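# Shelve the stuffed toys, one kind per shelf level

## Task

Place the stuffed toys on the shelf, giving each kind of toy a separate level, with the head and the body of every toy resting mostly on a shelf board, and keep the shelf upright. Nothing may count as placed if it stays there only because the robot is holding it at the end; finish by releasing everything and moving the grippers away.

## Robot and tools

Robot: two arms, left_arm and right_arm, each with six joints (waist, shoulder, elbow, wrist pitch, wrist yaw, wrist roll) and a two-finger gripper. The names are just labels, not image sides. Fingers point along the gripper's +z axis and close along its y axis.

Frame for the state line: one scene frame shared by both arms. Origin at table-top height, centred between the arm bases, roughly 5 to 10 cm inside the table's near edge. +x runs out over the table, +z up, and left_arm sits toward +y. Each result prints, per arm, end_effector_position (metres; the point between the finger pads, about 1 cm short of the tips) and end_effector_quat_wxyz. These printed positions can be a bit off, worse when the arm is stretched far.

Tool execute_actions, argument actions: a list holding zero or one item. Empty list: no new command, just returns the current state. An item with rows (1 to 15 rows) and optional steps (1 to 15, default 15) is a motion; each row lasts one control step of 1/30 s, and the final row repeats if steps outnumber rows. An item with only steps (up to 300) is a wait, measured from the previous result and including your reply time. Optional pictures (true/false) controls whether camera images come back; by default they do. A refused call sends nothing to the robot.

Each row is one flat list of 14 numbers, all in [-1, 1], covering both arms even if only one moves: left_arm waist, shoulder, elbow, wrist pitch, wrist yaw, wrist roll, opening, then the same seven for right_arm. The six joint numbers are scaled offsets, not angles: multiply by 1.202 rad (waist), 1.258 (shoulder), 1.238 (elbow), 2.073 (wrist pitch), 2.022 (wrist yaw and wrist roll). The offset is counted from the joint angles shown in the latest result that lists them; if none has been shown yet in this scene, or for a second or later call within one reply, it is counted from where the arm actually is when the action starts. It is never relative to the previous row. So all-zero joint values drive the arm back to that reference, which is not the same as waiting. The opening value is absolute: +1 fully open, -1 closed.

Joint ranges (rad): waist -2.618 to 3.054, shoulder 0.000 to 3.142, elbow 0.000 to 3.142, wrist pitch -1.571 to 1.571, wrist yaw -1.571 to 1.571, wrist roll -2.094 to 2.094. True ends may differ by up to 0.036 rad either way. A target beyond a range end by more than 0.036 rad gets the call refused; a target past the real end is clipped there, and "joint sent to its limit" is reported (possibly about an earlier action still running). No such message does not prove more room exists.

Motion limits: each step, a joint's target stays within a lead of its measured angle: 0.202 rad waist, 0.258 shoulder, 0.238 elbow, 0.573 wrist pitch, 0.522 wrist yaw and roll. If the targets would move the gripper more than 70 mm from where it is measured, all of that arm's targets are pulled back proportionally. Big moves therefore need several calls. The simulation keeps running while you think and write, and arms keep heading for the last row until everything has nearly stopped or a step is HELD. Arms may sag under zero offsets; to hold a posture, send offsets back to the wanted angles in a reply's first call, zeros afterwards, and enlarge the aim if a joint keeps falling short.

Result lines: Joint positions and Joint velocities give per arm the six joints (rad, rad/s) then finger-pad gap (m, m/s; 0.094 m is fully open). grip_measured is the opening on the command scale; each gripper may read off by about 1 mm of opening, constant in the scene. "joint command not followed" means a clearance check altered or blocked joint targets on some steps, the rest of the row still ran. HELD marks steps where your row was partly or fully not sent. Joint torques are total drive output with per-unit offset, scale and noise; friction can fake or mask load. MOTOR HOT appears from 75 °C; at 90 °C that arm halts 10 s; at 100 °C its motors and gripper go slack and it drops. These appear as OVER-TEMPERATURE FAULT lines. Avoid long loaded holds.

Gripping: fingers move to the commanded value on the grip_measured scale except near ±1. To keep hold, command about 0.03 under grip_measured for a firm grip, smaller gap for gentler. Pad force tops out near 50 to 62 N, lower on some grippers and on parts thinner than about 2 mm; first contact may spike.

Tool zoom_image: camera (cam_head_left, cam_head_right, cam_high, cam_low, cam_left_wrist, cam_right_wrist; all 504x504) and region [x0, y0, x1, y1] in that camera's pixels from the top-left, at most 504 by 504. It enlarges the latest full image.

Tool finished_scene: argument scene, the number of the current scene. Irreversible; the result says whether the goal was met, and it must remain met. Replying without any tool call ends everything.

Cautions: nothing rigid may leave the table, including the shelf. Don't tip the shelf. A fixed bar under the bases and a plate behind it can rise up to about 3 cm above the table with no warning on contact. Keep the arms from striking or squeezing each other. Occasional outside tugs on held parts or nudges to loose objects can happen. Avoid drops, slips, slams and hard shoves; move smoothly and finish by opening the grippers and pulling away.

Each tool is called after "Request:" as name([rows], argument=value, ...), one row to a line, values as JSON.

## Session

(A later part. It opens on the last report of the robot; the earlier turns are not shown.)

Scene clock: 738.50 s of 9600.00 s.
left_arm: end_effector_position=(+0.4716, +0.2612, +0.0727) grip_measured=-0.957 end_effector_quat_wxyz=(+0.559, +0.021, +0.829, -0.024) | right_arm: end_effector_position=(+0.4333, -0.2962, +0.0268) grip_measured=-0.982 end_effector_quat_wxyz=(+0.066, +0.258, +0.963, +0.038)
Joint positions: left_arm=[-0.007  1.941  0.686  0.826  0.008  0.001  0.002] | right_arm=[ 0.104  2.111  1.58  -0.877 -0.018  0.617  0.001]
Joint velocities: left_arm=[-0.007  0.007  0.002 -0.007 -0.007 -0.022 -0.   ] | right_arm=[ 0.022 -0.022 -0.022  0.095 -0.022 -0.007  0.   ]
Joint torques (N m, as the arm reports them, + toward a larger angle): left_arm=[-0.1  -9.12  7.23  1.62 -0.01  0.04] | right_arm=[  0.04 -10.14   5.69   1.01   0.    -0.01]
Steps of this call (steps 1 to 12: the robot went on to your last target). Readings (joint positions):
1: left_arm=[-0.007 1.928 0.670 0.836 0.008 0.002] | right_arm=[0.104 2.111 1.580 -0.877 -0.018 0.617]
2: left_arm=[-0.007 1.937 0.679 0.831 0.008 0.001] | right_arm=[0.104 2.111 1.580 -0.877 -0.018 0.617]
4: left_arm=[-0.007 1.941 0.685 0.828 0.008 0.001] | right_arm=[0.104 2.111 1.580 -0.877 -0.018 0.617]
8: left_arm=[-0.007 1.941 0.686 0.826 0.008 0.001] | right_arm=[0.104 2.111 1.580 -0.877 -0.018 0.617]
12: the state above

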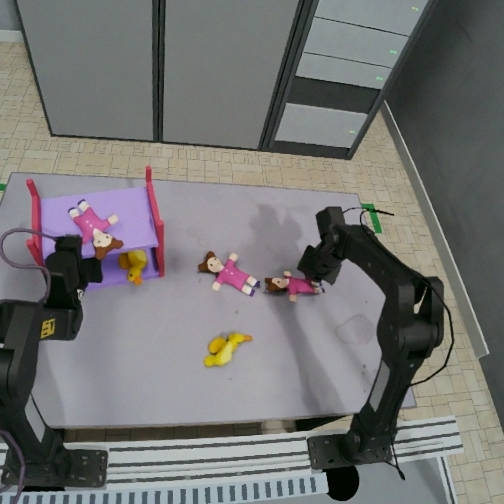

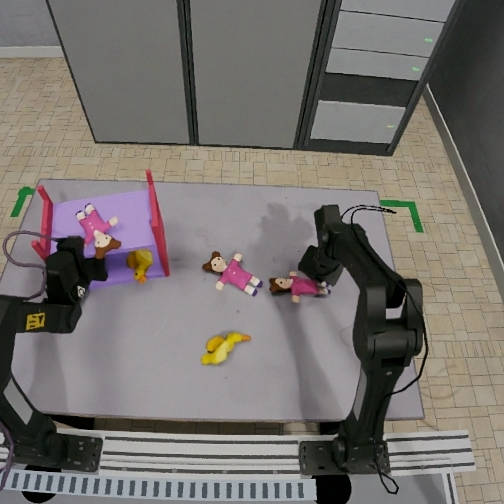

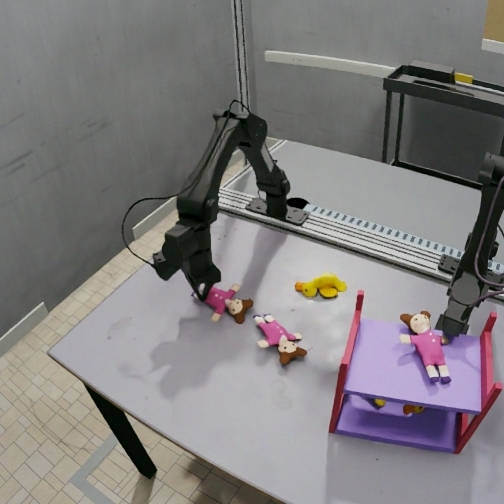

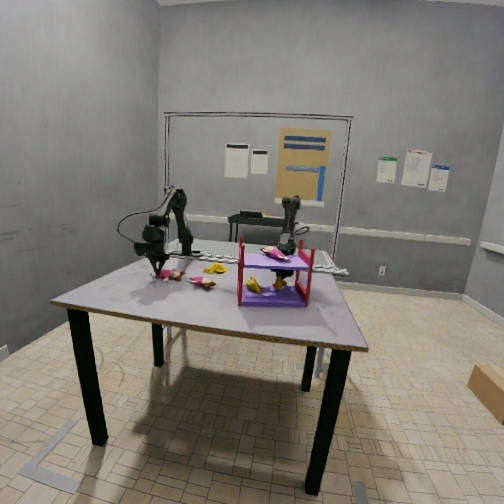

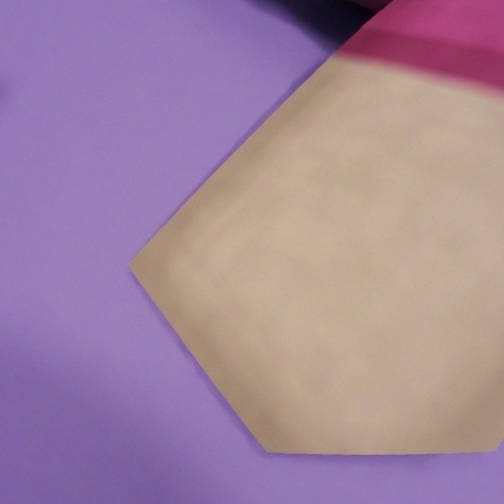

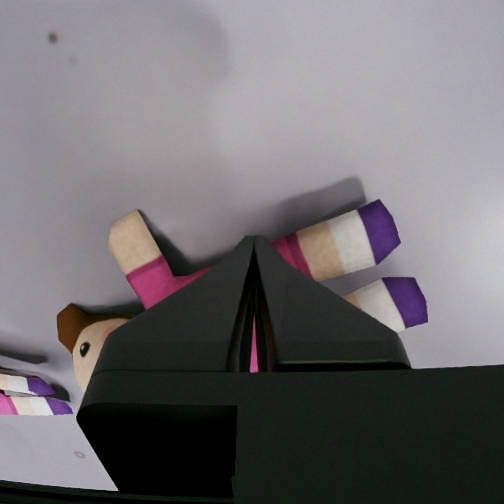

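Request:
execute_actions([
  {"rows": [[0.015,0,0,0,0,0,-1, 0,-0.03,0.01,-0.02,0,0,-1],[0.03,0,0,0,0,0,-1, 0,-0.06,0.02,-0.04,0,0,-0.5],[0.045,0,0,0,0,0,-1, 0.01,-0.09,0.03,-0.06,0,0,0],[0.06,0,0,0,0,0,-1, 0.02,-0.12,0.041,-0.08,0,0,0.5],[0.06,0,0,0,0,0,-1, 0.034,-0.13,0.041,-0.0825,0,0,1],[0.06,0,0,0,0,0,-1, 0.034,-0.13,0.041,-0.0825,0,0.1,1],[0.06,0,0,0,0,0,-1, 0.034,-0.13,0.041,-0.0825,0,0.2,1],[0.06,0,0,0,0,0,-0.8, 0.034,-0.13,0.041,-0.0825,0,0.3,1],[0.06,0,0,0,0,0,-0.6, 0.034,-0.13,0.041,-0.0825,0,0.4,1],[0.06,0,0,0,0,0,-0.4, 0.034,-0.13,0.041,-0.0825,0,0.5,1],[0.06,0,0,0,0,0,-0.2, 0.034,-0.13,0.041,-0.0825,0,0.6,1],[0.06,0,0,0,0,0,-0.1, 0.034,-0.13,0.041,-0.0825,0,0.633,1]], "steps": 15},
], pictures=false)

Request:
execute_actions([
  {"steps": 12},
])

Scene clock: 763.23 s of 9600.00 s.
left_arm: end_effector_position=(+0.4721, +0.2916, +0.0717) grip_measured=-0.103 end_effector_quat_wxyz=(+0.558, -0.005, +0.830, -0.010) | right_arm: end_effector_position=(+0.4193, -0.2808, +0.1008) grip_measured=+1.000 end_effector_quat_wxyz=(+0.066, +0.620, +0.777, +0.087)
Joint positions: left_arm=[0.059 1.941 0.686 0.824 0.014 0.001 0.042] | right_arm=[ 0.144  1.948  1.624 -1.019 -0.018  1.482  0.094]
Joint velocities: left_arm=[-0.012 -0.017 -0.017  0.051 -0.022  0.007  0.001] | right_arm=[-0.007 -0.002  0.002 -0.051  0.037  2.791  0.   ]
Joint torques (N m, as the arm reports them, + toward a larger angle): left_arm=[ 0.33 -9.2   4.32  1.71 -0.08 -0.01] | right_arm=[ 0.06 -9.11  6.49  0.99  0.01 -0.03]
Steps of this call (steps 1 to 30: the robot went on to your last target; steps 31 to 90: nothing new was sent; then 21.23 s passed at rest; steps 91 to 105: all 15 steps of this action). Readings (joint positions):
91: left_arm=[-0.007 1.941 0.686 0.826 0.008 0.001] | right_arm=[0.104 2.111 1.580 -0.879 -0.018 0.617]
92: left_arm=[-0.004 1.941 0.686 0.826 0.009 0.001] | right_arm=[0.104 2.108 1.580 -0.886 -0.018 0.617]
94: left_arm=[0.012 1.941 0.686 0.826 0.012 0.002] | right_arm=[0.106 2.082 1.580 -0.927 -0.018 0.617]
98: left_arm=[0.053 1.941 0.686 0.824 0.015 0.001] | right_arm=[0.132 1.984 1.604 -0.998 -0.018 0.797]
105: the state above

Scene clock: 763.63 s of 9600.00 s.
left_arm: end_effector_position=(+0.4721, +0.2916, +0.0717) grip_measured=-0.102 end_effector_quat_wxyz=(+0.558, -0.005, +0.830, -0.010) | right_arm: end_effector_position=(+0.4174, -0.2811, +0.1004) grip_measured=+1.000 end_effector_quat_wxyz=(+0.045, +0.757, +0.645, +0.095)
Joint positions: left_arm=[0.059 1.941 0.686 0.824 0.014 0.001 0.042] | right_arm=[ 0.144  1.948  1.624 -1.027 -0.018  1.866  0.094]
Joint velocities: left_arm=[-0.002  0.007 -0.002  0.051  0.081  0.051 -0.001] | right_arm=[-0.012 -0.007 -0.002 -0.022  0.007  0.168  0.   ]
Joint torques (N m, as the arm reports them, + toward a larger angle): left_arm=[ 0.42 -9.17  4.33  1.7  -0.08 -0.01] | right_arm=[ 0.1  -9.04  6.47  0.89  0.    0.05]
Steps of this call (steps 1 to 12: the robot went on to your last target). Readings (joint positions):
1: left_arm=[0.059 1.941 0.686 0.824 0.014 0.001] | right_arm=[0.144 1.948 1.624 -1.021 -0.018 1.565]
2: left_arm=[0.059 1.941 0.686 0.824 0.014 0.001] | right_arm=[0.144 1.948 1.624 -1.023 -0.018 1.631]
4: left_arm=[0.059 1.941 0.686 0.824 0.014 0.001] | right_arm=[0.144 1.948 1.624 -1.025 -0.018 1.727]
8: left_arm=[0.059 1.941 0.686 0.824 0.014 0.001] | right_arm=[0.144 1.948 1.624 -1.026 -0.018 1.825]
12: the state above

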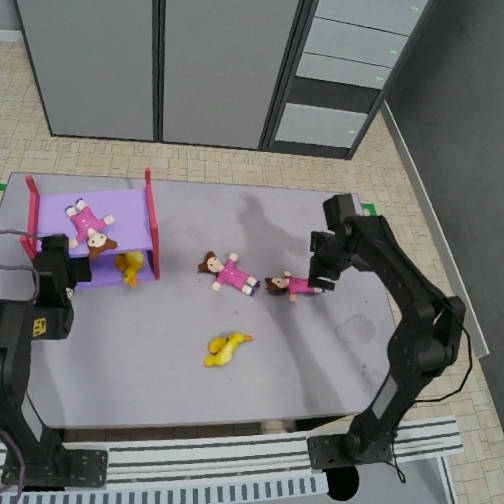

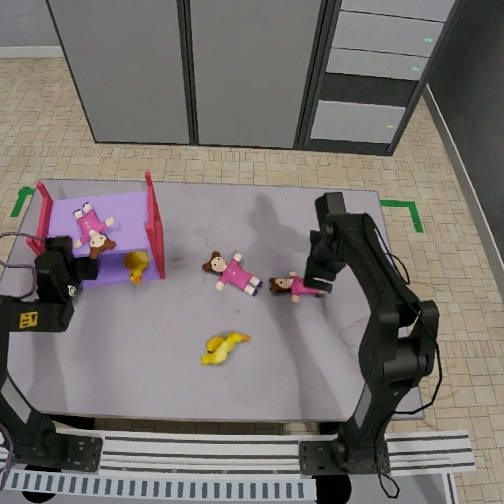

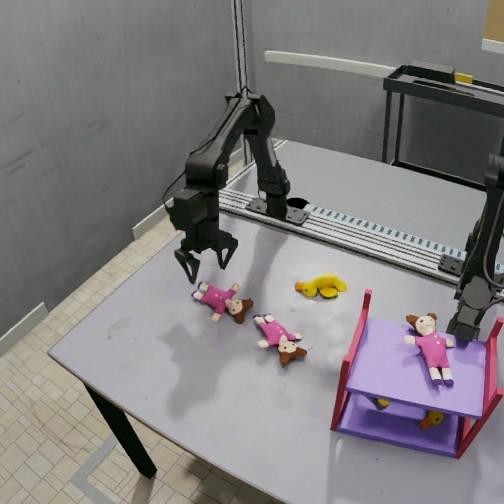

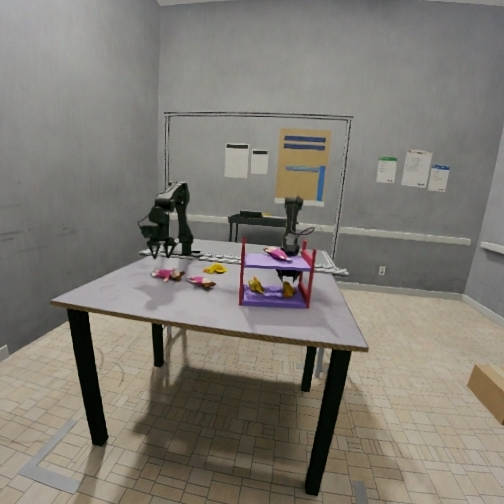

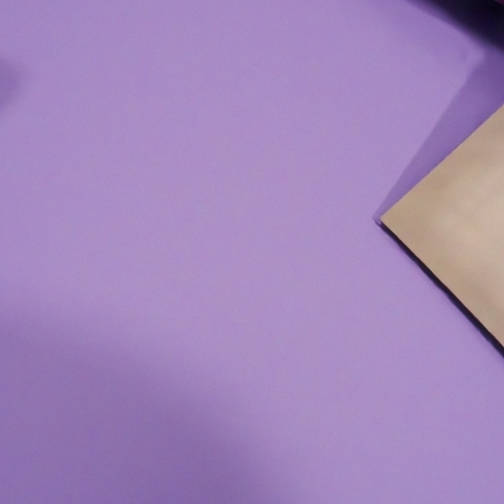

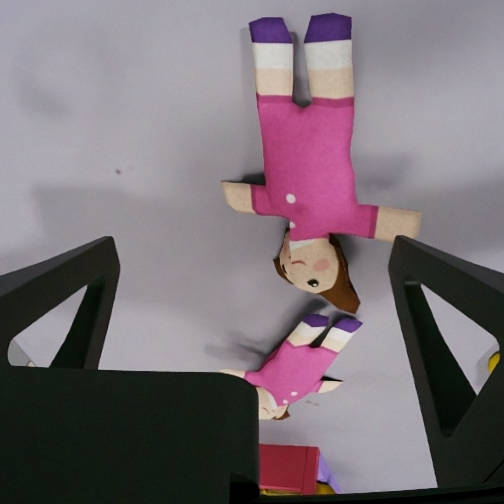

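Request:
execute_actions([
  {"rows": [[-0.01,-0.019,-0.028,0.004,0,0,-0.1, -0.01,0.002,-0.014,0.009,0,-0.018,1],[-0.02,-0.039,-0.056,0.009,0,0,-0.1, -0.02,0.005,-0.027,0.018,0,-0.018,1],[-0.03,-0.058,-0.084,0.013,0,0,-0.1, -0.03,0.007,-0.041,0.026,0,-0.018,1],[-0.04,-0.078,-0.112,0.018,0,0,-0.1, -0.042,0.009,-0.055,0.035,0,-0.018,1],[-0.05,-0.097,-0.14,0.022,0,0,-0.1, -0.042,0.012,-0.068,0.044,0,-0.018,1],[-0.05,-0.117,-0.168,0.026,0,0,-0.1, -0.042,0.014,-0.082,0.053,0,-0.018,1],[-0.05,-0.136,-0.196,0.031,0,0,-0.1, -0.042,0.016,-0.096,0.062,0,-0.018,1],[-0.05,-0.156,-0.223,0.035,0,0,-0.1, -0.042,0.019,-0.109,0.07,0,-0.018,1],[-0.05,-0.175,-0.251,0.04,0,0,-0.1, -0.042,0.021,-0.123,0.079,0,-0.018,1],[-0.05,-0.195,-0.279,0.044,0,0,-0.1, -0.042,0.023,-0.137,0.088,0,-0.018,1],[-0.05,-0.214,-0.307,0.048,0,0,-0.1, -0.042,0.026,-0.15,0.097,0,-0.018,1],[-0.05,-0.234,-0.335,0.053,0,0,-0.1, -0.042,0.028,-0.164,0.106,0,-0.018,1],[-0.05,-0.253,-0.363,0.057,0,0,-0.1, -0.042,0.03,-0.178,0.114,0,-0.018,1],[-0.05,-0.273,-0.391,0.062,0,0,-0.1, -0.042,0.033,-0.191,0.123,0,-0.018,1],[-0.05,-0.292,-0.419,0.066,0,0,-0.1, -0.042,0.035,-0.205,0.132,0,-0.018,1]], "steps": 15},
], pictures=false)

Request:
execute_actions([
  {"steps": 15},
])

Scene clock: 785.37 s of 9600.00 s.
left_arm: end_effector_position=(+0.3552, +0.2701, +0.0529) grip_measured=-0.102 end_effector_quat_wxyz=(+0.530, +0.019, +0.847, -0.024) | right_arm: end_effector_position=(+0.4020, -0.3041, +0.0351) grip_measured=+1.000 end_effector_quat_wxyz=(+0.035, +0.767, +0.636, +0.073)
Joint positions: left_arm=[0.003 1.635 0.24  0.897 0.014 0.001 0.042] | right_arm=[ 0.091  1.976  1.408 -0.831 -0.019  1.839  0.094]
Joint velocities: left_arm=[-0.002 -0.73  -0.989  0.183 -0.037 -0.007 -0.   ] | right_arm=[-0.012  0.085 -0.501  0.579 -0.022 -0.007  0.   ]
Joint torques (N m, as the arm reports them, + toward a larger angle): left_arm=[-0.37 -7.01  2.63  1.83 -0.01  0.  ] | right_arm=[ 0.29 -8.3   5.04  1.03  0.01 -0.08]
Steps of this call (steps 1 to 30: the robot went on to your last target; steps 31 to 90: nothing new was sent; then 18.23 s passed at rest; steps 91 to 105: all 15 steps of this action). Readings (joint positions):
91: left_arm=[0.059 1.941 0.684 0.824 0.014 0.001] | right_arm=[0.144 1.948 1.623 -1.025 -0.018 1.885]
92: left_arm=[0.058 1.937 0.676 0.825 0.014 0.001] | right_arm=[0.142 1.948 1.619 -1.019 -0.018 1.876]
94: left_arm=[0.048 1.908 0.627 0.830 0.014 0.001] | right_arm=[0.131 1.948 1.599 -0.997 -0.019 1.861]
98: left_arm=[0.008 1.810 0.482 0.844 0.014 0.001] | right_arm=[0.096 1.949 1.529 -0.944 -0.019 1.847]
105: the state above

Scene clock: 785.87 s of 9600.00 s.
left_arm: end_effector_position=(+0.3387, +0.2708, +0.0513) grip_measured=-0.102 end_effector_quat_wxyz=(+0.533, +0.019, +0.846, -0.024) | right_arm: end_effector_position=(+0.4063, -0.3037, +0.0224) grip_measured=+1.000 end_effector_quat_wxyz=(+0.041, +0.766, +0.637, +0.082)
Joint positions: left_arm=[0.003 1.593 0.172 0.93  0.014 0.001 0.042] | right_arm=[ 0.091  1.992  1.374 -0.76  -0.019  1.836  0.094]
Joint velocities: left_arm=[ 0.017 -0.002  0.007  0.007  0.007 -0.037  0.001] | right_arm=[-0.017  0.002  0.007  0.037 -0.037 -0.007  0.   ]
Joint torques (N m, as the arm reports them, + toward a larger angle): left_arm=[-0.33 -6.46  3.24  1.88  0.01  0.  ] | right_arm=[ 0.26 -9.15  5.41  1.13  0.   -0.09]
Steps of this call (steps 1 to 15: the robot went on to your last target). Readings (joint positions):
1: left_arm=[0.003 1.613 0.210 0.904 0.014 0.001] | right_arm=[0.091 1.980 1.394 -0.817 -0.019 1.838]
2: left_arm=[0.003 1.599 0.188 0.908 0.014 0.001] | right_arm=[0.091 1.985 1.383 -0.808 -0.019 1.838]
4: left_arm=[0.003 1.593 0.172 0.909 0.014 0.001] | right_arm=[0.091 1.991 1.374 -0.795 -0.019 1.838]
8: left_arm=[0.003 1.593 0.172 0.921 0.014 0.001] | right_arm=[0.091 1.992 1.374 -0.773 -0.019 1.837]
15: the state above

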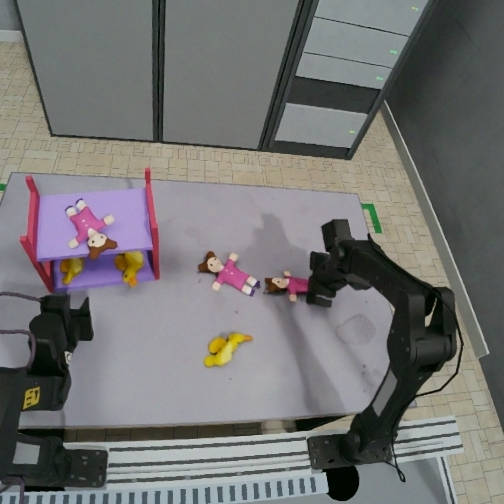

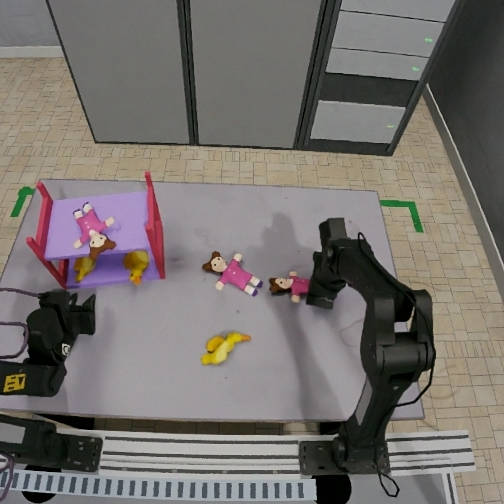

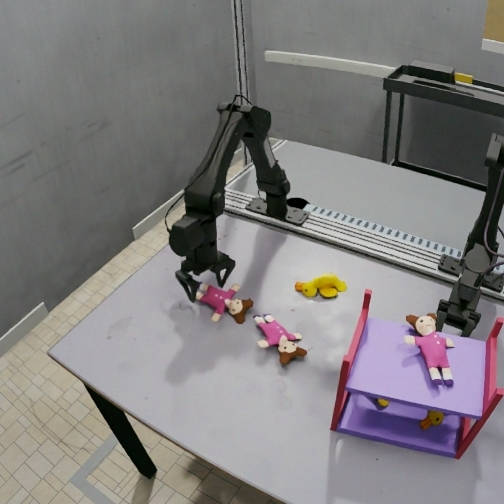

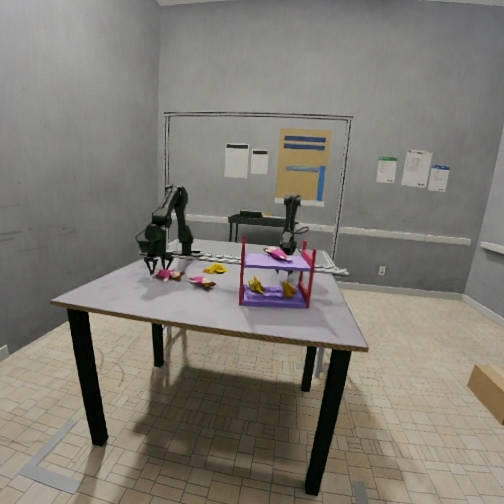

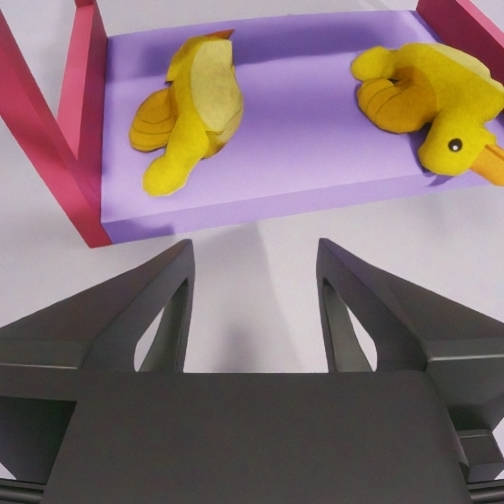

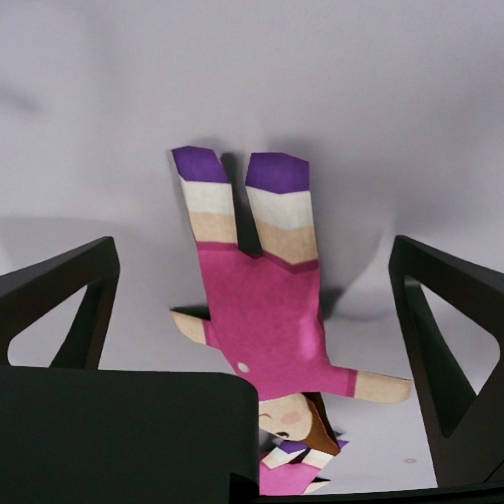

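Request:
execute_actions([
  {"rows": [[-0.1,0.01,0.05,-0.025,0,0,0.2, 0.01,0,0,0,0,0.005,1],[-0.2,0.02,0.1,-0.05,0,0,0.4, 0.02,0,0,0,0,0.01,1],[-0.3,0.03,0.15,-0.075,0,0,0.6, 0.03,0,0,0,0,0.015,1],[-0.4,0.04,0.2,-0.1,0,0,0.6, 0.04,0,0,0,0,0.02,1],[-0.5,0.05,0.25,-0.125,0,0,0.6, 0.04,0,0,0,0,0.02,1],[-0.6,0.06,0.3,-0.15,0,0,0.6, 0.04,0,0,0,0,0.02,1],[-0.7,0.07,0.35,-0.175,0,0,0.6, 0.04,0,0,0,0,0.02,1],[-0.743,0.082,0.407,-0.199,0,0,0.6, 0.04,0,0,0,0,0.02,0.6],[-0.743,0.082,0.407,-0.199,0,0,0.6, 0.04,0,0,0,0,0.02,0.3],[-0.743,0.082,0.407,-0.199,0,0,0.6, 0.04,0,0,0,0,0.02,0],[-0.743,0.082,0.407,-0.199,0,0,0.6, 0.04,0,0,0,0,0.02,-0.3],[-0.743,0.082,0.407,-0.199,0,0,0.6, 0.04,0,0,0,0,0.02,-0.6],[-0.743,0.082,0.407,-0.199,0,0,0.6, 0.04,0,0,0,0,0.02,-0.8],[-0.743,0.082,0.407,-0.199,0,0,0.6, 0.04,0,0,0,0,0.02,-1]], "steps": 15},
], pictures=false)

Request:
execute_actions([
  {"steps": 15},
])

Scene clock: 802.20 s of 9600.00 s.
left_arm: end_effector_position=(+0.2936, -0.0559, +0.1254) grip_measured=+0.598 end_effector_quat_wxyz=(+0.516, +0.350, +0.748, -0.228) | right_arm: end_effector_position=(+0.4046, -0.2840, +0.0226) grip_measured=-0.943 end_effector_quat_wxyz=(+0.038, +0.761, +0.642, +0.085)
Joint positions: left_arm=[-0.81   1.685  0.658  0.614  0.005  0.001  0.075] | right_arm=[ 0.139  1.992  1.374 -0.757 -0.02   1.871  0.003]
Joint velocities: left_arm=[-1.668 -0.002 -0.007 -0.344  0.139 -0.037  0.   ] | right_arm=[-0.007  0.012  0.002  0.022  0.007 -0.037 -0.048]
Joint torques (N m, as the arm reports them, + toward a larger angle): left_arm=[ 2.06 -6.79  6.65  1.3  -0.05 -0.02] | right_arm=[ 0.07 -9.1   5.55  1.07  0.01  0.04]
Steps of this call (steps 1 to 15: the robot went on to your last target; steps 16 to 90: nothing new was sent; then 12.83 s passed at rest; steps 91 to 105: all 15 steps of this action). Readings (joint positions):
91: left_arm=[-0.010 1.593 0.174 0.926 0.006 0.001] | right_arm=[0.092 1.992 1.374 -0.757 -0.019 1.837]
92: left_arm=[-0.054 1.596 0.188 0.906 -0.004 0.001] | right_arm=[0.093 1.992 1.374 -0.757 -0.019 1.840]
94: left_arm=[-0.181 1.617 0.260 0.845 -0.003 0.001] | right_arm=[0.104 1.992 1.374 -0.757 -0.019 1.849]
98: left_arm=[-0.400 1.663 0.474 0.719 0.001 0.001] | right_arm=[0.135 1.992 1.374 -0.757 -0.019 1.863]
105: the state above

Scene clock: 802.70 s of 9600.00 s.
left_arm: end_effector_position=(+0.2542, -0.0759, +0.1021) grip_measured=+0.598 end_effector_quat_wxyz=(+0.468, +0.400, +0.751, -0.238) | right_arm: end_effector_position=(+0.4047, -0.2840, +0.0227) grip_measured=-0.952 end_effector_quat_wxyz=(+0.038, +0.762, +0.641, +0.085)
Joint positions: left_arm=[-0.9    1.692  0.658  0.529  0.024  0.001  0.075] | right_arm=[ 0.139  1.992  1.374 -0.757 -0.02   1.872  0.002]
Joint velocities: left_arm=[-0.002 -0.002 -0.012 -0.022 -0.066  0.051 -0.001] | right_arm=[-0.002 -0.002 -0.012 -0.081 -0.037  0.022 -0.   ]
Joint torques (N m, as the arm reports them, + toward a larger angle): left_arm=[ 0.71 -7.31  6.68  1.6  -0.13  0.01] | right_arm=[ 0.06 -9.09  5.64  1.06  0.01  0.04]
Steps of this call (steps 1 to 15: the robot went on to your last target). Readings (joint positions):
1: left_arm=[-0.860 1.685 0.658 0.600 0.012 0.001] | right_arm=[0.139 1.992 1.374 -0.757 -0.020 1.871]
2: left_arm=[-0.896 1.687 0.658 0.585 0.020 0.001] | right_arm=[0.139 1.992 1.374 -0.757 -0.020 1.871]
4: left_arm=[-0.919 1.690 0.658 0.562 0.029 0.001] | right_arm=[0.139 1.992 1.374 -0.757 -0.020 1.872]
8: left_arm=[-0.903 1.692 0.658 0.538 0.026 0.001] | right_arm=[0.139 1.992 1.374 -0.757 -0.020 1.872]
15: the state above

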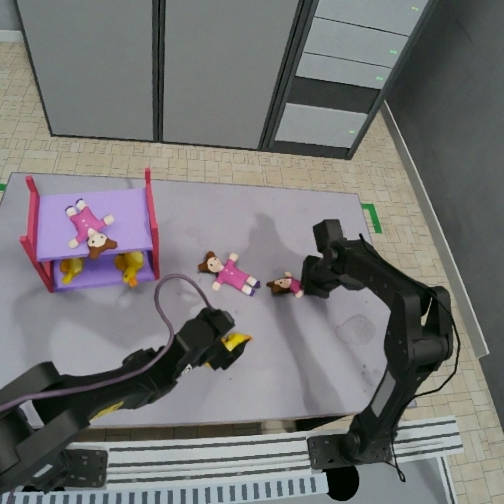

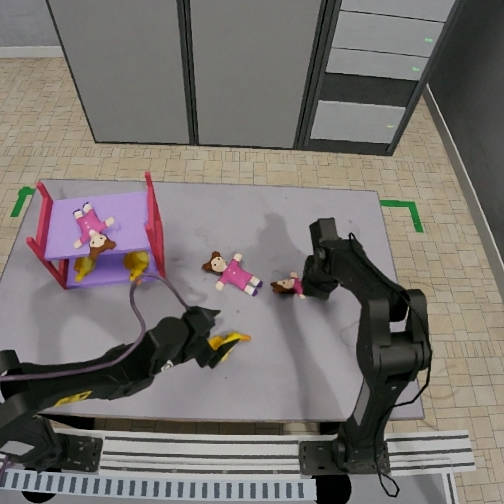

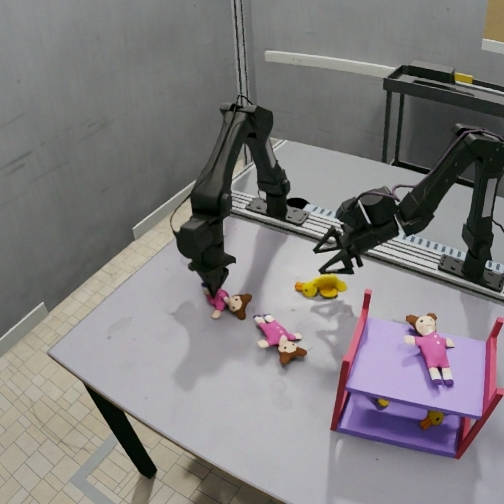

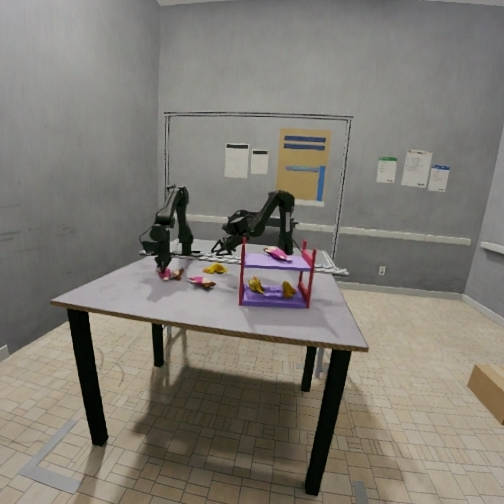

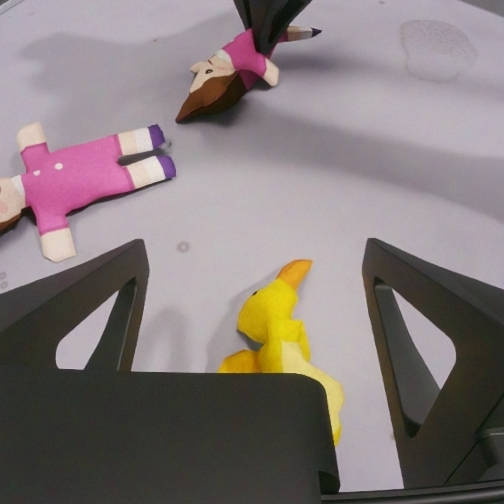

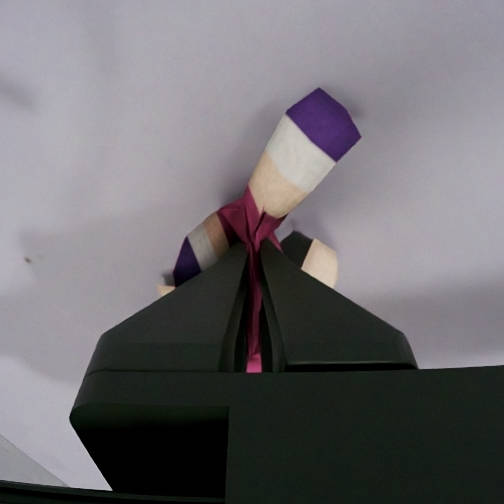

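Request:
execute_actions([
  {"rows": [[-0.005,0.014,-0.004,0.011,0,0,0.6, 0,-0.002,0.014,-0.009,0,0,-1],[-0.01,0.029,-0.008,0.022,0,0,0.6, 0,-0.005,0.028,-0.019,0,0,-1],[-0.017,0.043,-0.013,0.033,0,0,0.6, 0,-0.007,0.042,-0.028,0,0,-1],[-0.017,0.058,-0.017,0.043,0,0,0.6, 0,-0.009,0.055,-0.037,0,0,-1],[-0.017,0.072,-0.021,0.054,0,0,0.6, 0,-0.012,0.069,-0.047,0,0,-1],[-0.017,0.086,-0.025,0.065,0,0,0.6, 0,-0.014,0.083,-0.056,0,0,-1],[-0.017,0.101,-0.029,0.076,0,0,0.6, 0,-0.016,0.097,-0.065,0,0,-1],[-0.017,0.115,-0.034,0.087,0,0,0.6, 0,-0.019,0.111,-0.075,0,0,-1],[-0.017,0.13,-0.038,0.098,0,0,0.6, 0,-0.021,0.125,-0.084,0,0,-1],[-0.017,0.144,-0.042,0.109,0,0,0.6, 0,-0.023,0.139,-0.093,0,0,-1],[-0.017,0.158,-0.046,0.12,0,0,0.6, 0,-0.026,0.153,-0.103,0,0,-1],[-0.017,0.173,-0.05,0.13,0,0,0.6, 0,-0.028,0.166,-0.112,0,0,-1],[-0.017,0.187,-0.055,0.141,0,0,0.6, 0,-0.03,0.18,-0.121,0,0,-1],[-0.017,0.202,-0.059,0.152,0,0,0.6, 0,-0.033,0.194,-0.131,0,0,-1],[-0.017,0.216,-0.063,0.163,0,0,0.6, 0,-0.035,0.208,-0.14,0,0,-1]], "steps": 15},
], pictures=false)

Request:
execute_actions([
  {"steps": 15},
])

Scene clock: 831.07 s of 9600.00 s.
left_arm: end_effector_position=(+0.2463, -0.0732, +0.0256) grip_measured=+0.598 end_effector_quat_wxyz=(+0.435, +0.415, +0.767, -0.225) | right_arm: end_effector_position=(+0.4233, -0.2820, +0.0734) grip_measured=-0.952 end_effector_quat_wxyz=(+0.043, +0.761, +0.640, +0.093)
Joint positions: left_arm=[-0.915  1.931  0.6    0.744  0.024  0.001  0.075] | right_arm=[ 0.139  1.991  1.578 -0.945 -0.02   1.873  0.002]
Joint velocities: left_arm=[-0.007  0.515 -0.144  0.623 -0.066 -0.022 -0.001] | right_arm=[-0.012 -0.022  0.476 -0.579 -0.022  0.051  0.   ]
Joint torques (N m, as the arm reports them, + toward a larger angle): left_arm=[-0.43 -8.29  3.09  1.83 -0.01  0.  ] | right_arm=[  0.04 -12.52   7.86   0.93  -0.01  -0.01]
Steps of this call (steps 1 to 15: the robot went on to your last target; steps 16 to 90: nothing new was sent; then 24.87 s passed at rest; steps 91 to 105: all 15 steps of this action). Readings (joint positions):
91: left_arm=[-0.900 1.693 0.658 0.528 0.024 0.001] | right_arm=[0.139 1.992 1.374 -0.757 -0.020 1.873]
92: left_arm=[-0.900 1.698 0.658 0.532 0.024 0.001] | right_arm=[0.139 1.992 1.375 -0.759 -0.020 1.873]
94: left_arm=[-0.905 1.720 0.658 0.555 0.024 0.001] | right_arm=[0.139 1.992 1.390 -0.777 -0.020 1.873]
98: left_arm=[-0.915 1.795 0.646 0.618 0.024 0.001] | right_arm=[0.139 1.992 1.455 -0.832 -0.020 1.873]
105: the state above

Scene clock: 831.57 s of 9600.00 s.
left_arm: end_effector_position=(+0.2481, -0.0758, +0.0250) grip_measured=+0.598 end_effector_quat_wxyz=(+0.450, +0.410, +0.758, -0.233) | right_arm: end_effector_position=(+0.4143, -0.2833, +0.0877) grip_measured=-0.952 end_effector_quat_wxyz=(+0.036, +0.762, +0.641, +0.082)
Joint positions: left_arm=[-0.915  1.968  0.587  0.835  0.024  0.001  0.075] | right_arm=[ 0.139  1.971  1.612 -1.024 -0.02   1.873  0.002]
Joint velocities: left_arm=[ 0.002  0.012 -0.007 -0.037  0.022  0.037 -0.001] | right_arm=[ 0.002  0.002 -0.002 -0.037 -0.081 -0.066 -0.001]
Joint torques (N m, as the arm reports them, + toward a larger angle): left_arm=[-0.37 -9.    3.15  1.9   0.    0.01] | right_arm=[  0.05 -10.9    7.4    0.83   0.    -0.01]
Steps of this call (steps 1 to 15: the robot went on to your last target). Readings (joint positions):
1: left_arm=[-0.915 1.947 0.596 0.761 0.024 0.001] | right_arm=[0.139 1.989 1.591 -0.961 -0.020 1.873]
2: left_arm=[-0.915 1.958 0.592 0.772 0.024 0.001] | right_arm=[0.139 1.984 1.600 -0.972 -0.020 1.873]
4: left_arm=[-0.915 1.968 0.587 0.786 0.024 0.001] | right_arm=[0.139 1.975 1.609 -0.989 -0.020 1.873]
8: left_arm=[-0.915 1.968 0.587 0.817 0.024 0.001] | right_arm=[0.139 1.971 1.612 -1.010 -0.020 1.873]
15: the state above

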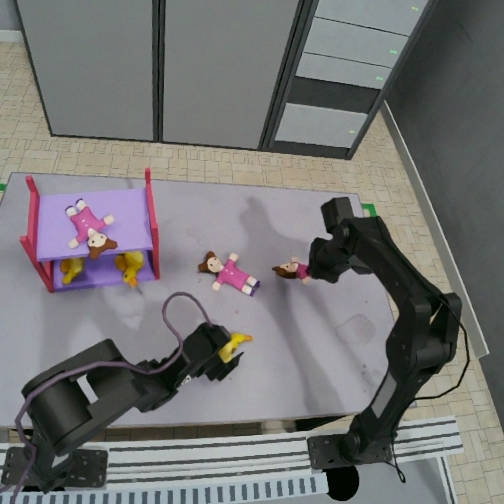

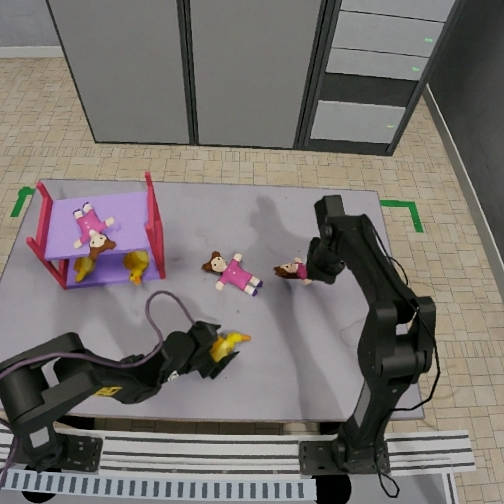

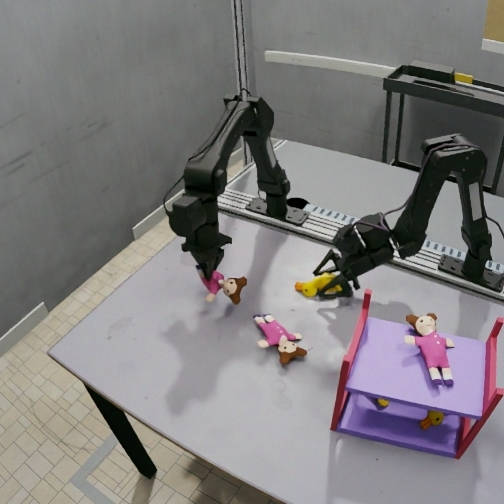

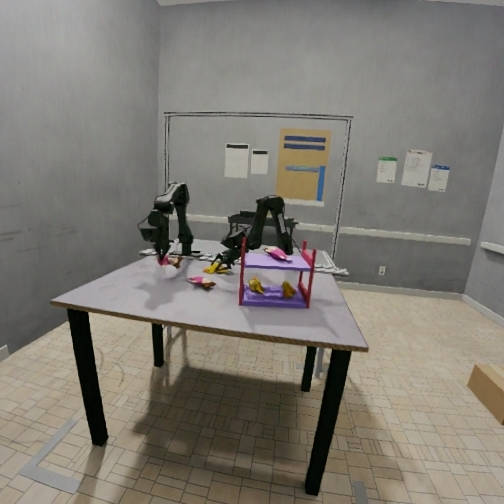

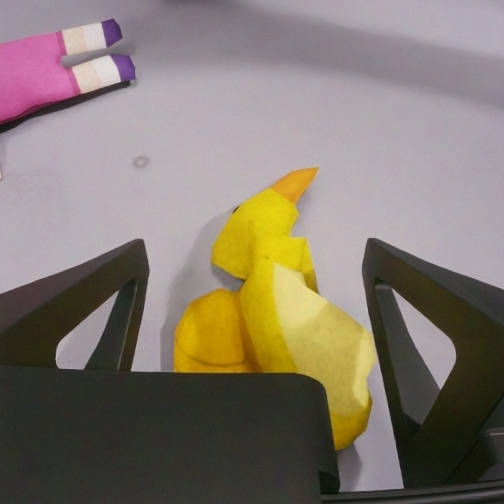

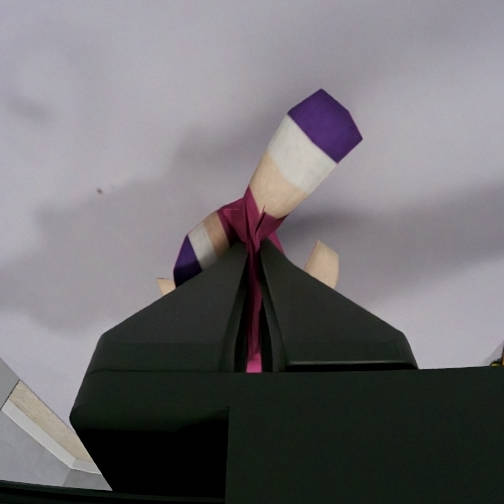

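Request:
execute_actions([
  {"rows": [[0,0,0,0,0,0,0.3, 0,0,0,0,0,-0.05,-1],[0,0,0,0,0,0,0, 0,0,0,0,0,-0.1,-1],[0,0,0,0,0,0,-0.3, 0,0,0,0,0,-0.15,-1],[0,0,0,0,0,0,-0.6, 0,0,0,0,0,-0.2,-1],[0,0,0,0,0,0,-0.8, 0,0,0,0,0,-0.25,-1],[0,0,0,0,0,0,-1, 0,0,0,0,0,-0.3,-1],[0,0,0,0,0,0,-1, 0,0,0,0,0,-0.35,-1],[0,0,0,0,0,0,-1, 0,0,0,0,0,-0.4,-1],[0,0,0,0,0,0,-1, 0,0,0,0,0,-0.45,-1],[0,0,0,0,0,0,-1, 0,0,0,0,0,-0.5,-1],[0,0,0,0,0,0,-1, 0,0,0,0,0,-0.514,-1]], "steps": 13},
], pictures=false)

Scene clock: 843.17 s of 9600.00 s.
left_arm: end_effector_position=(+0.2483, -0.0762, +0.0259) grip_measured=-0.949 end_effector_quat_wxyz=(+0.452, +0.410, +0.757, -0.234) | right_arm: end_effector_position=(+0.4137, -0.2834, +0.0876) grip_measured=-0.952 end_effector_quat_wxyz=(+0.065, +0.443, +0.892, +0.060)
Joint positions: left_arm=[-0.915  1.968  0.587  0.839  0.024  0.001  0.002] | right_arm=[ 0.139  1.971  1.612 -1.027 -0.02   1.052  0.002]
Joint velocities: left_arm=[ 0.022  0.012 -0.002 -0.037  0.081  0.007 -0.001] | right_arm=[-0.012  0.012  0.002 -0.007 -0.007 -1.429 -0.001]
Joint torques (N m, as the arm reports them, + toward a larger angle): left_arm=[ 0.02 -8.78  3.65  1.54  0.01  0.  ] | right_arm=[ 0.03 -9.21  5.89  1.1   0.   -0.06]
Steps of this call (steps 1 to 15: the robot went on to your last target; steps 16 to 90: nothing new was sent; then 8.17 s passed at rest; steps 91 to 103: all 13 steps of this action). Readings (joint positions):
91: left_arm=[-0.915 1.968 0.587 0.838 0.024 0.001] | right_arm=[0.139 1.971 1.612 -1.027 -0.020 1.860]
92: left_arm=[-0.915 1.968 0.587 0.838 0.024 0.001] | right_arm=[0.139 1.971 1.612 -1.027 -0.020 1.830]
94: left_arm=[-0.915 1.968 0.587 0.838 0.024 0.001] | right_arm=[0.139 1.971 1.612 -1.027 -0.020 1.729]
98: left_arm=[-0.915 1.968 0.587 0.839 0.024 0.001] | right_arm=[0.139 1.971 1.612 -1.027 -0.020 1.431]
103: the state above

Request:
execute_actions([
  {"rows": [[0,-0.04,-0.01,0.005,0,0,-1, 0,0,0,0,0,-0.108,-1],[0,-0.08,-0.02,0.01,0,0,-1, 0,0,0,0,0,-0.108,-1],[0,-0.12,-0.04,0.015,0,0,-1, 0,0,0,0,0,-0.108,-1],[0.05,-0.16,-0.07,0.02,0,0,-1, 0,0,0,0,0,-0.108,-1],[0.11,-0.2,-0.1,0.025,0,0,-1, 0,0,0,0,0,-0.108,-1],[0.17,-0.24,-0.13,0.03,0,0,-1, 0,0,0,0,0,-0.108,-1],[0.23,-0.28,-0.16,0.035,0,0,-1, 0,0,0,0,0,-0.108,-1],[0.29,-0.31,-0.19,0.04,0,0,-1, 0,0,0,0,0,-0.108,-1],[0.35,-0.325,-0.215,0.045,0,0,-1, 0,0,0,0,0,-0.108,-1],[0.41,-0.325,-0.24,0.05,0,0,-1, 0,0,0,0,0,-0.108,-1],[0.47,-0.325,-0.265,0.055,0,0,-1, 0,0,0,0,0,-0.108,-1],[0.53,-0.325,-0.29,0.06,0,0,-1, 0,0,0,0,0,-0.108,-1],[0.59,-0.325,-0.31,0.064,0,0,-1, 0,0,0,0,0,-0.108,-1],[0.65,-0.325,-0.33,0.068,0,0,-1, 0,0,0,0,0,-0.108,-1],[0.711,-0.325,-0.339,0.068,0,0,-1, 0,0,0,0,0,-0.108,-1]], "steps": 15},
], pictures=false)

Request:
execute_actions([
  {"steps": 12},
], pictures=false)

Scene clock: 855.87 s of 9600.00 s.
left_arm: end_effector_position=(+0.3416, +0.1725, +0.0844) grip_measured=-0.949 end_effector_quat_wxyz=(+0.566, +0.134, +0.807, -0.102) | right_arm: end_effector_position=(+0.4137, -0.2834, +0.0876) grip_measured=-0.952 end_effector_quat_wxyz=(+0.071, +0.347, +0.934, +0.053)
Joint positions: left_arm=[-0.265  1.566  0.229  0.945  0.028  0.001  0.002] | right_arm=[ 0.139  1.971  1.612 -1.027 -0.02   0.84   0.002]
Joint velocities: left_arm=[ 2.137  0.007 -0.896 -0.022 -0.051 -0.051 -0.   ] | right_arm=[-0.007  0.007 -0.012 -0.051 -0.007 -0.095  0.   ]
Joint torques (N m, as the arm reports them, + toward a larger angle): left_arm=[-0.21 -5.74  3.43  2.03 -0.02  0.04] | right_arm=[ 0.04 -9.21  5.89  1.08  0.   -0.08]
Steps of this call (steps 1 to 30: the robot went on to your last target; steps 31 to 90: nothing new was sent; then 9.20 s passed at rest; steps 91 to 105: all 15 steps of this action). Readings (joint positions):
91: left_arm=[-0.915 1.965 0.587 0.838 0.024 0.001] | right_arm=[0.139 1.971 1.612 -1.027 -0.020 0.840]
92: left_arm=[-0.915 1.955 0.584 0.835 0.024 0.001] | right_arm=[0.139 1.971 1.612 -1.027 -0.020 0.840]
94: left_arm=[-0.911 1.894 0.555 0.832 0.026 0.001] | right_arm=[0.139 1.971 1.612 -1.027 -0.020 0.840]
98: left_arm=[-0.757 1.694 0.447 0.856 0.042 0.001] | right_arm=[0.139 1.971 1.612 -1.027 -0.020 0.840]
105: the state above

Scene clock: 856.27 s of 9600.00 s.
left_arm: end_effector_position=(+0.3386, +0.2516, +0.0613) grip_measured=-0.949 end_effector_quat_wxyz=(+0.546, +0.043, +0.836, -0.038) | right_arm: end_effector_position=(+0.4137, -0.2834, +0.0876) grip_measured=-0.952 end_effector_quat_wxyz=(+0.071, +0.347, +0.934, +0.053)
Joint positions: left_arm=[-0.054  1.566  0.166  0.942  0.012  0.001  0.002] | right_arm=[ 0.139  1.971  1.612 -1.027 -0.02   0.84   0.002]
Joint velocities: left_arm=[ 0.002  0.007  0.002  0.007  0.051 -0.022 -0.   ] | right_arm=[ 0.017  0.017  0.012 -0.022 -0.037  0.007 -0.   ]
Joint torques (N m, as the arm reports them, + toward a larger angle): left_arm=[-0.5  -5.2   3.55  2.03  0.11 -0.03] | right_arm=[ 0.04 -9.21  5.88  1.08  0.   -0.08]
Steps of this call (steps 1 to 12: the robot went on to your last target). Readings (joint positions):
1: left_arm=[-0.190 1.566 0.202 0.944 0.026 0.001] | right_arm=[0.139 1.971 1.612 -1.027 -0.020 0.840]
2: left_arm=[-0.124 1.566 0.183 0.942 0.019 0.001] | right_arm=[0.139 1.971 1.612 -1.027 -0.020 0.840]
4: left_arm=[-0.059 1.566 0.167 0.940 0.005 0.001] | right_arm=[0.139 1.971 1.612 -1.027 -0.020 0.840]
8: left_arm=[-0.054 1.566 0.166 0.942 0.010 0.001] | right_arm=[0.139 1.971 1.612 -1.027 -0.020 0.840]
12: the state above

Request:
execute_actions([
  {"rows": [[0,0.011,0.03,-0.001,0,0,-1, 0.04,0.01,0.02,0,0,0,-1],[0,0.023,0.044,-0.002,0,0,-1, 0.08,0.02,0.04,0,0,0,-1],[0,0.034,0.059,-0.003,0,0,-1, 0.12,0.03,0.06,0,0,0,-1],[0,0.045,0.073,-0.004,0,0,-1, 0.16,0.04,0.08,0,0,0,-1],[0,0.057,0.087,-0.005,0,0,-1, 0.2,0.05,0.1,0,0,0,-1],[0,0.068,0.102,-0.006,0,0,-1, 0.24,0.06,0.12,0,0,0,-1],[0,0.079,0.116,-0.007,0,0,-1, 0.28,0.07,0.14,0,0,0,-1],[0,0.091,0.131,-0.008,0,0,-1, 0.32,0.08,0.16,0,0,0,-1],[0,0.102,0.145,-0.009,0,0,-1, 0.36,0.09,0.18,0,0,0,-1],[0,0.113,0.159,-0.01,0,0,-1, 0.4,0.1,0.2,0,0,0,-1],[0,0.125,0.174,-0.011,0,0,-1, 0.44,0.11,0.22,0,0,0,-1],[0,0.136,0.188,-0.012,0,0,-1, 0.48,0.12,0.235,0,0,0,-1],[0,0.147,0.202,-0.013,0,0,-1, 0.52,0.13,0.25,0,0,0,-1],[0,0.159,0.217,-0.014,0,0,-1, 0.55,0.145,0.263,0.005,0,0,-1],[0,0.17,0.231,-0.015,0,0,-1, 0.578,0.155,0.263,0.005,0,0,-1]], "steps": 15},
], pictures=false)

Request:
execute_actions([
  {"steps": 15},
])

Scene clock: 870.53 s of 9600.00 s.
left_arm: end_effector_position=(+0.3959, +0.2454, +0.0668) grip_measured=-0.949 end_effector_quat_wxyz=(+0.552, +0.043, +0.832, -0.039) | right_arm: end_effector_position=(+0.3596, -0.0095, +0.1086) grip_measured=-0.952 end_effector_quat_wxyz=(+0.101, +0.051, +0.986, +0.119)
Joint positions: left_arm=[-0.054  1.749  0.385  0.921  0.014  0.001  0.002] | right_arm=[ 0.749  2.133  1.894 -1.016 -0.013  0.84   0.002]
Joint velocities: left_arm=[ 0.007  0.408  0.505 -0.139 -0.022  0.066  0.001] | right_arm=[1.36  0.339 0.515 0.125 0.037 0.037 0.   ]
Joint torques (N m, as the arm reports them, + toward a larger angle): left_arm=[-0.04 -6.02  6.61  1.67 -0.03 -0.02] | right_arm=[ 0.17 -9.78  6.9   1.05 -0.05  0.  ]
Steps of this call (steps 1 to 30: the robot went on to your last target; steps 31 to 90: nothing new was sent; then 10.77 s passed at rest; steps 91 to 105: all 15 steps of this action). Readings (joint positions):
91: left_arm=[-0.054 1.566 0.166 0.942 0.014 0.001] | right_arm=[0.142 1.971 1.612 -1.027 -0.019 0.840]
92: left_arm=[-0.054 1.569 0.168 0.942 0.014 0.001] | right_arm=[0.152 1.973 1.615 -1.029 -0.017 0.840]
94: left_arm=[-0.054 1.590 0.186 0.937 0.014 0.001] | right_arm=[0.205 1.991 1.646 -1.034 -0.010 0.840]
98: left_arm=[-0.054 1.650 0.256 0.927 0.014 0.001] | right_arm=[0.394 2.042 1.733 -1.028 -0.009 0.840]
105: the state above

Scene clock: 871.03 s of 9600.00 s.
left_arm: end_effector_position=(+0.4041, +0.2446, +0.0662) grip_measured=-0.949 end_effector_quat_wxyz=(+0.552, +0.043, +0.832, -0.039) | right_arm: end_effector_position=(+0.3346, +0.0246, +0.1015) grip_measured=-0.952 end_effector_quat_wxyz=(+0.089, +0.011, +0.988, +0.129)
Joint positions: left_arm=[-0.054  1.775  0.418  0.911  0.014  0.001  0.002] | right_arm=[ 0.826  2.165  1.915 -1.007 -0.031  0.84   0.002]
Joint velocities: left_arm=[-0.002 -0.002 -0.017 -0.022 -0.125 -0.037 -0.001] | right_arm=[ 0.032  0.007  0.007  0.007  0.022 -0.037 -0.001]
Joint torques (N m, as the arm reports them, + toward a larger angle): left_arm=[ 0.   -6.56  6.49  1.66 -0.04  0.  ] | right_arm=[  0.55 -10.89   7.78   1.23   0.08  -0.01]
Steps of this call (steps 1 to 15: the robot went on to your last target). Readings (joint positions):
1: left_arm=[-0.054 1.762 0.401 0.919 0.014 0.001] | right_arm=[0.793 2.143 1.908 -1.009 -0.016 0.840]
2: left_arm=[-0.054 1.770 0.411 0.919 0.014 0.001] | right_arm=[0.830 2.151 1.914 -1.005 -0.021 0.840]
4: left_arm=[-0.054 1.775 0.418 0.918 0.014 0.001] | right_arm=[0.874 2.159 1.915 -1.005 -0.033 0.840]
8: left_arm=[-0.054 1.775 0.418 0.913 0.014 0.001] | right_arm=[0.862 2.165 1.915 -1.007 -0.038 0.840]
15: the state above

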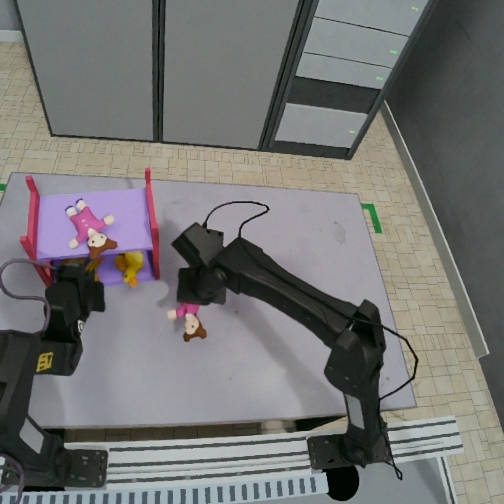

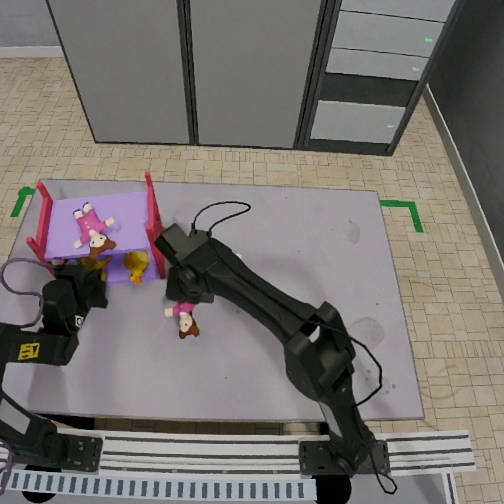

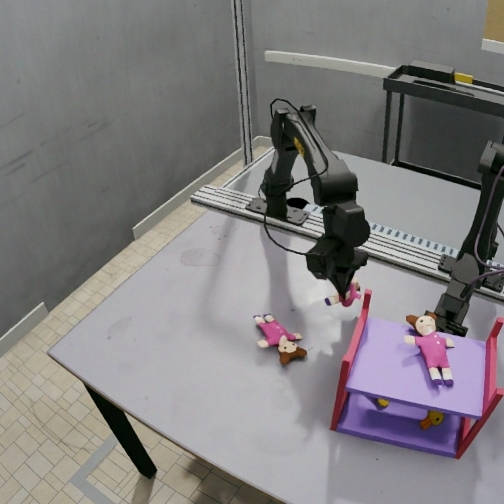

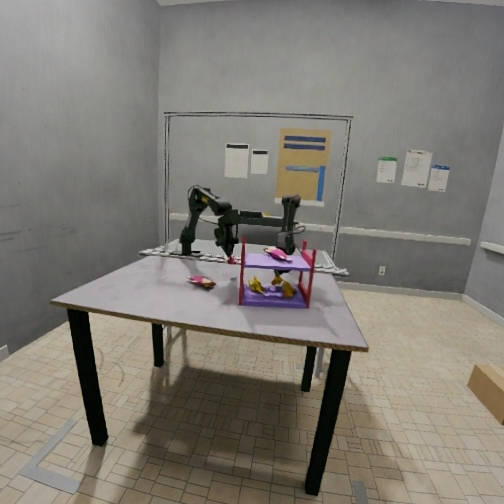

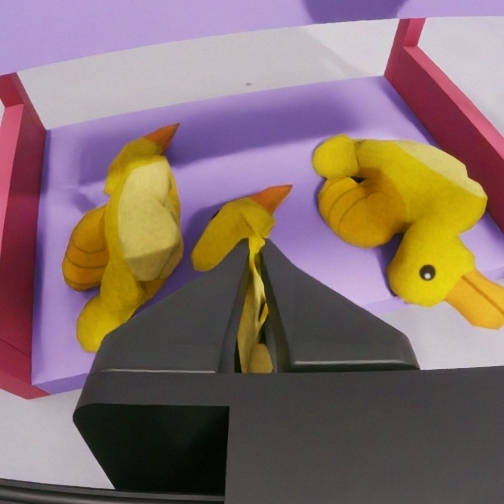

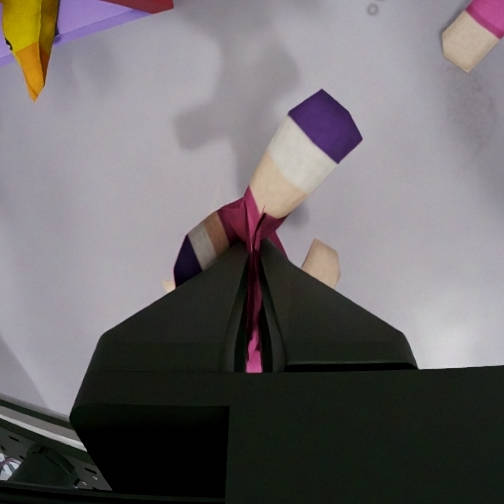

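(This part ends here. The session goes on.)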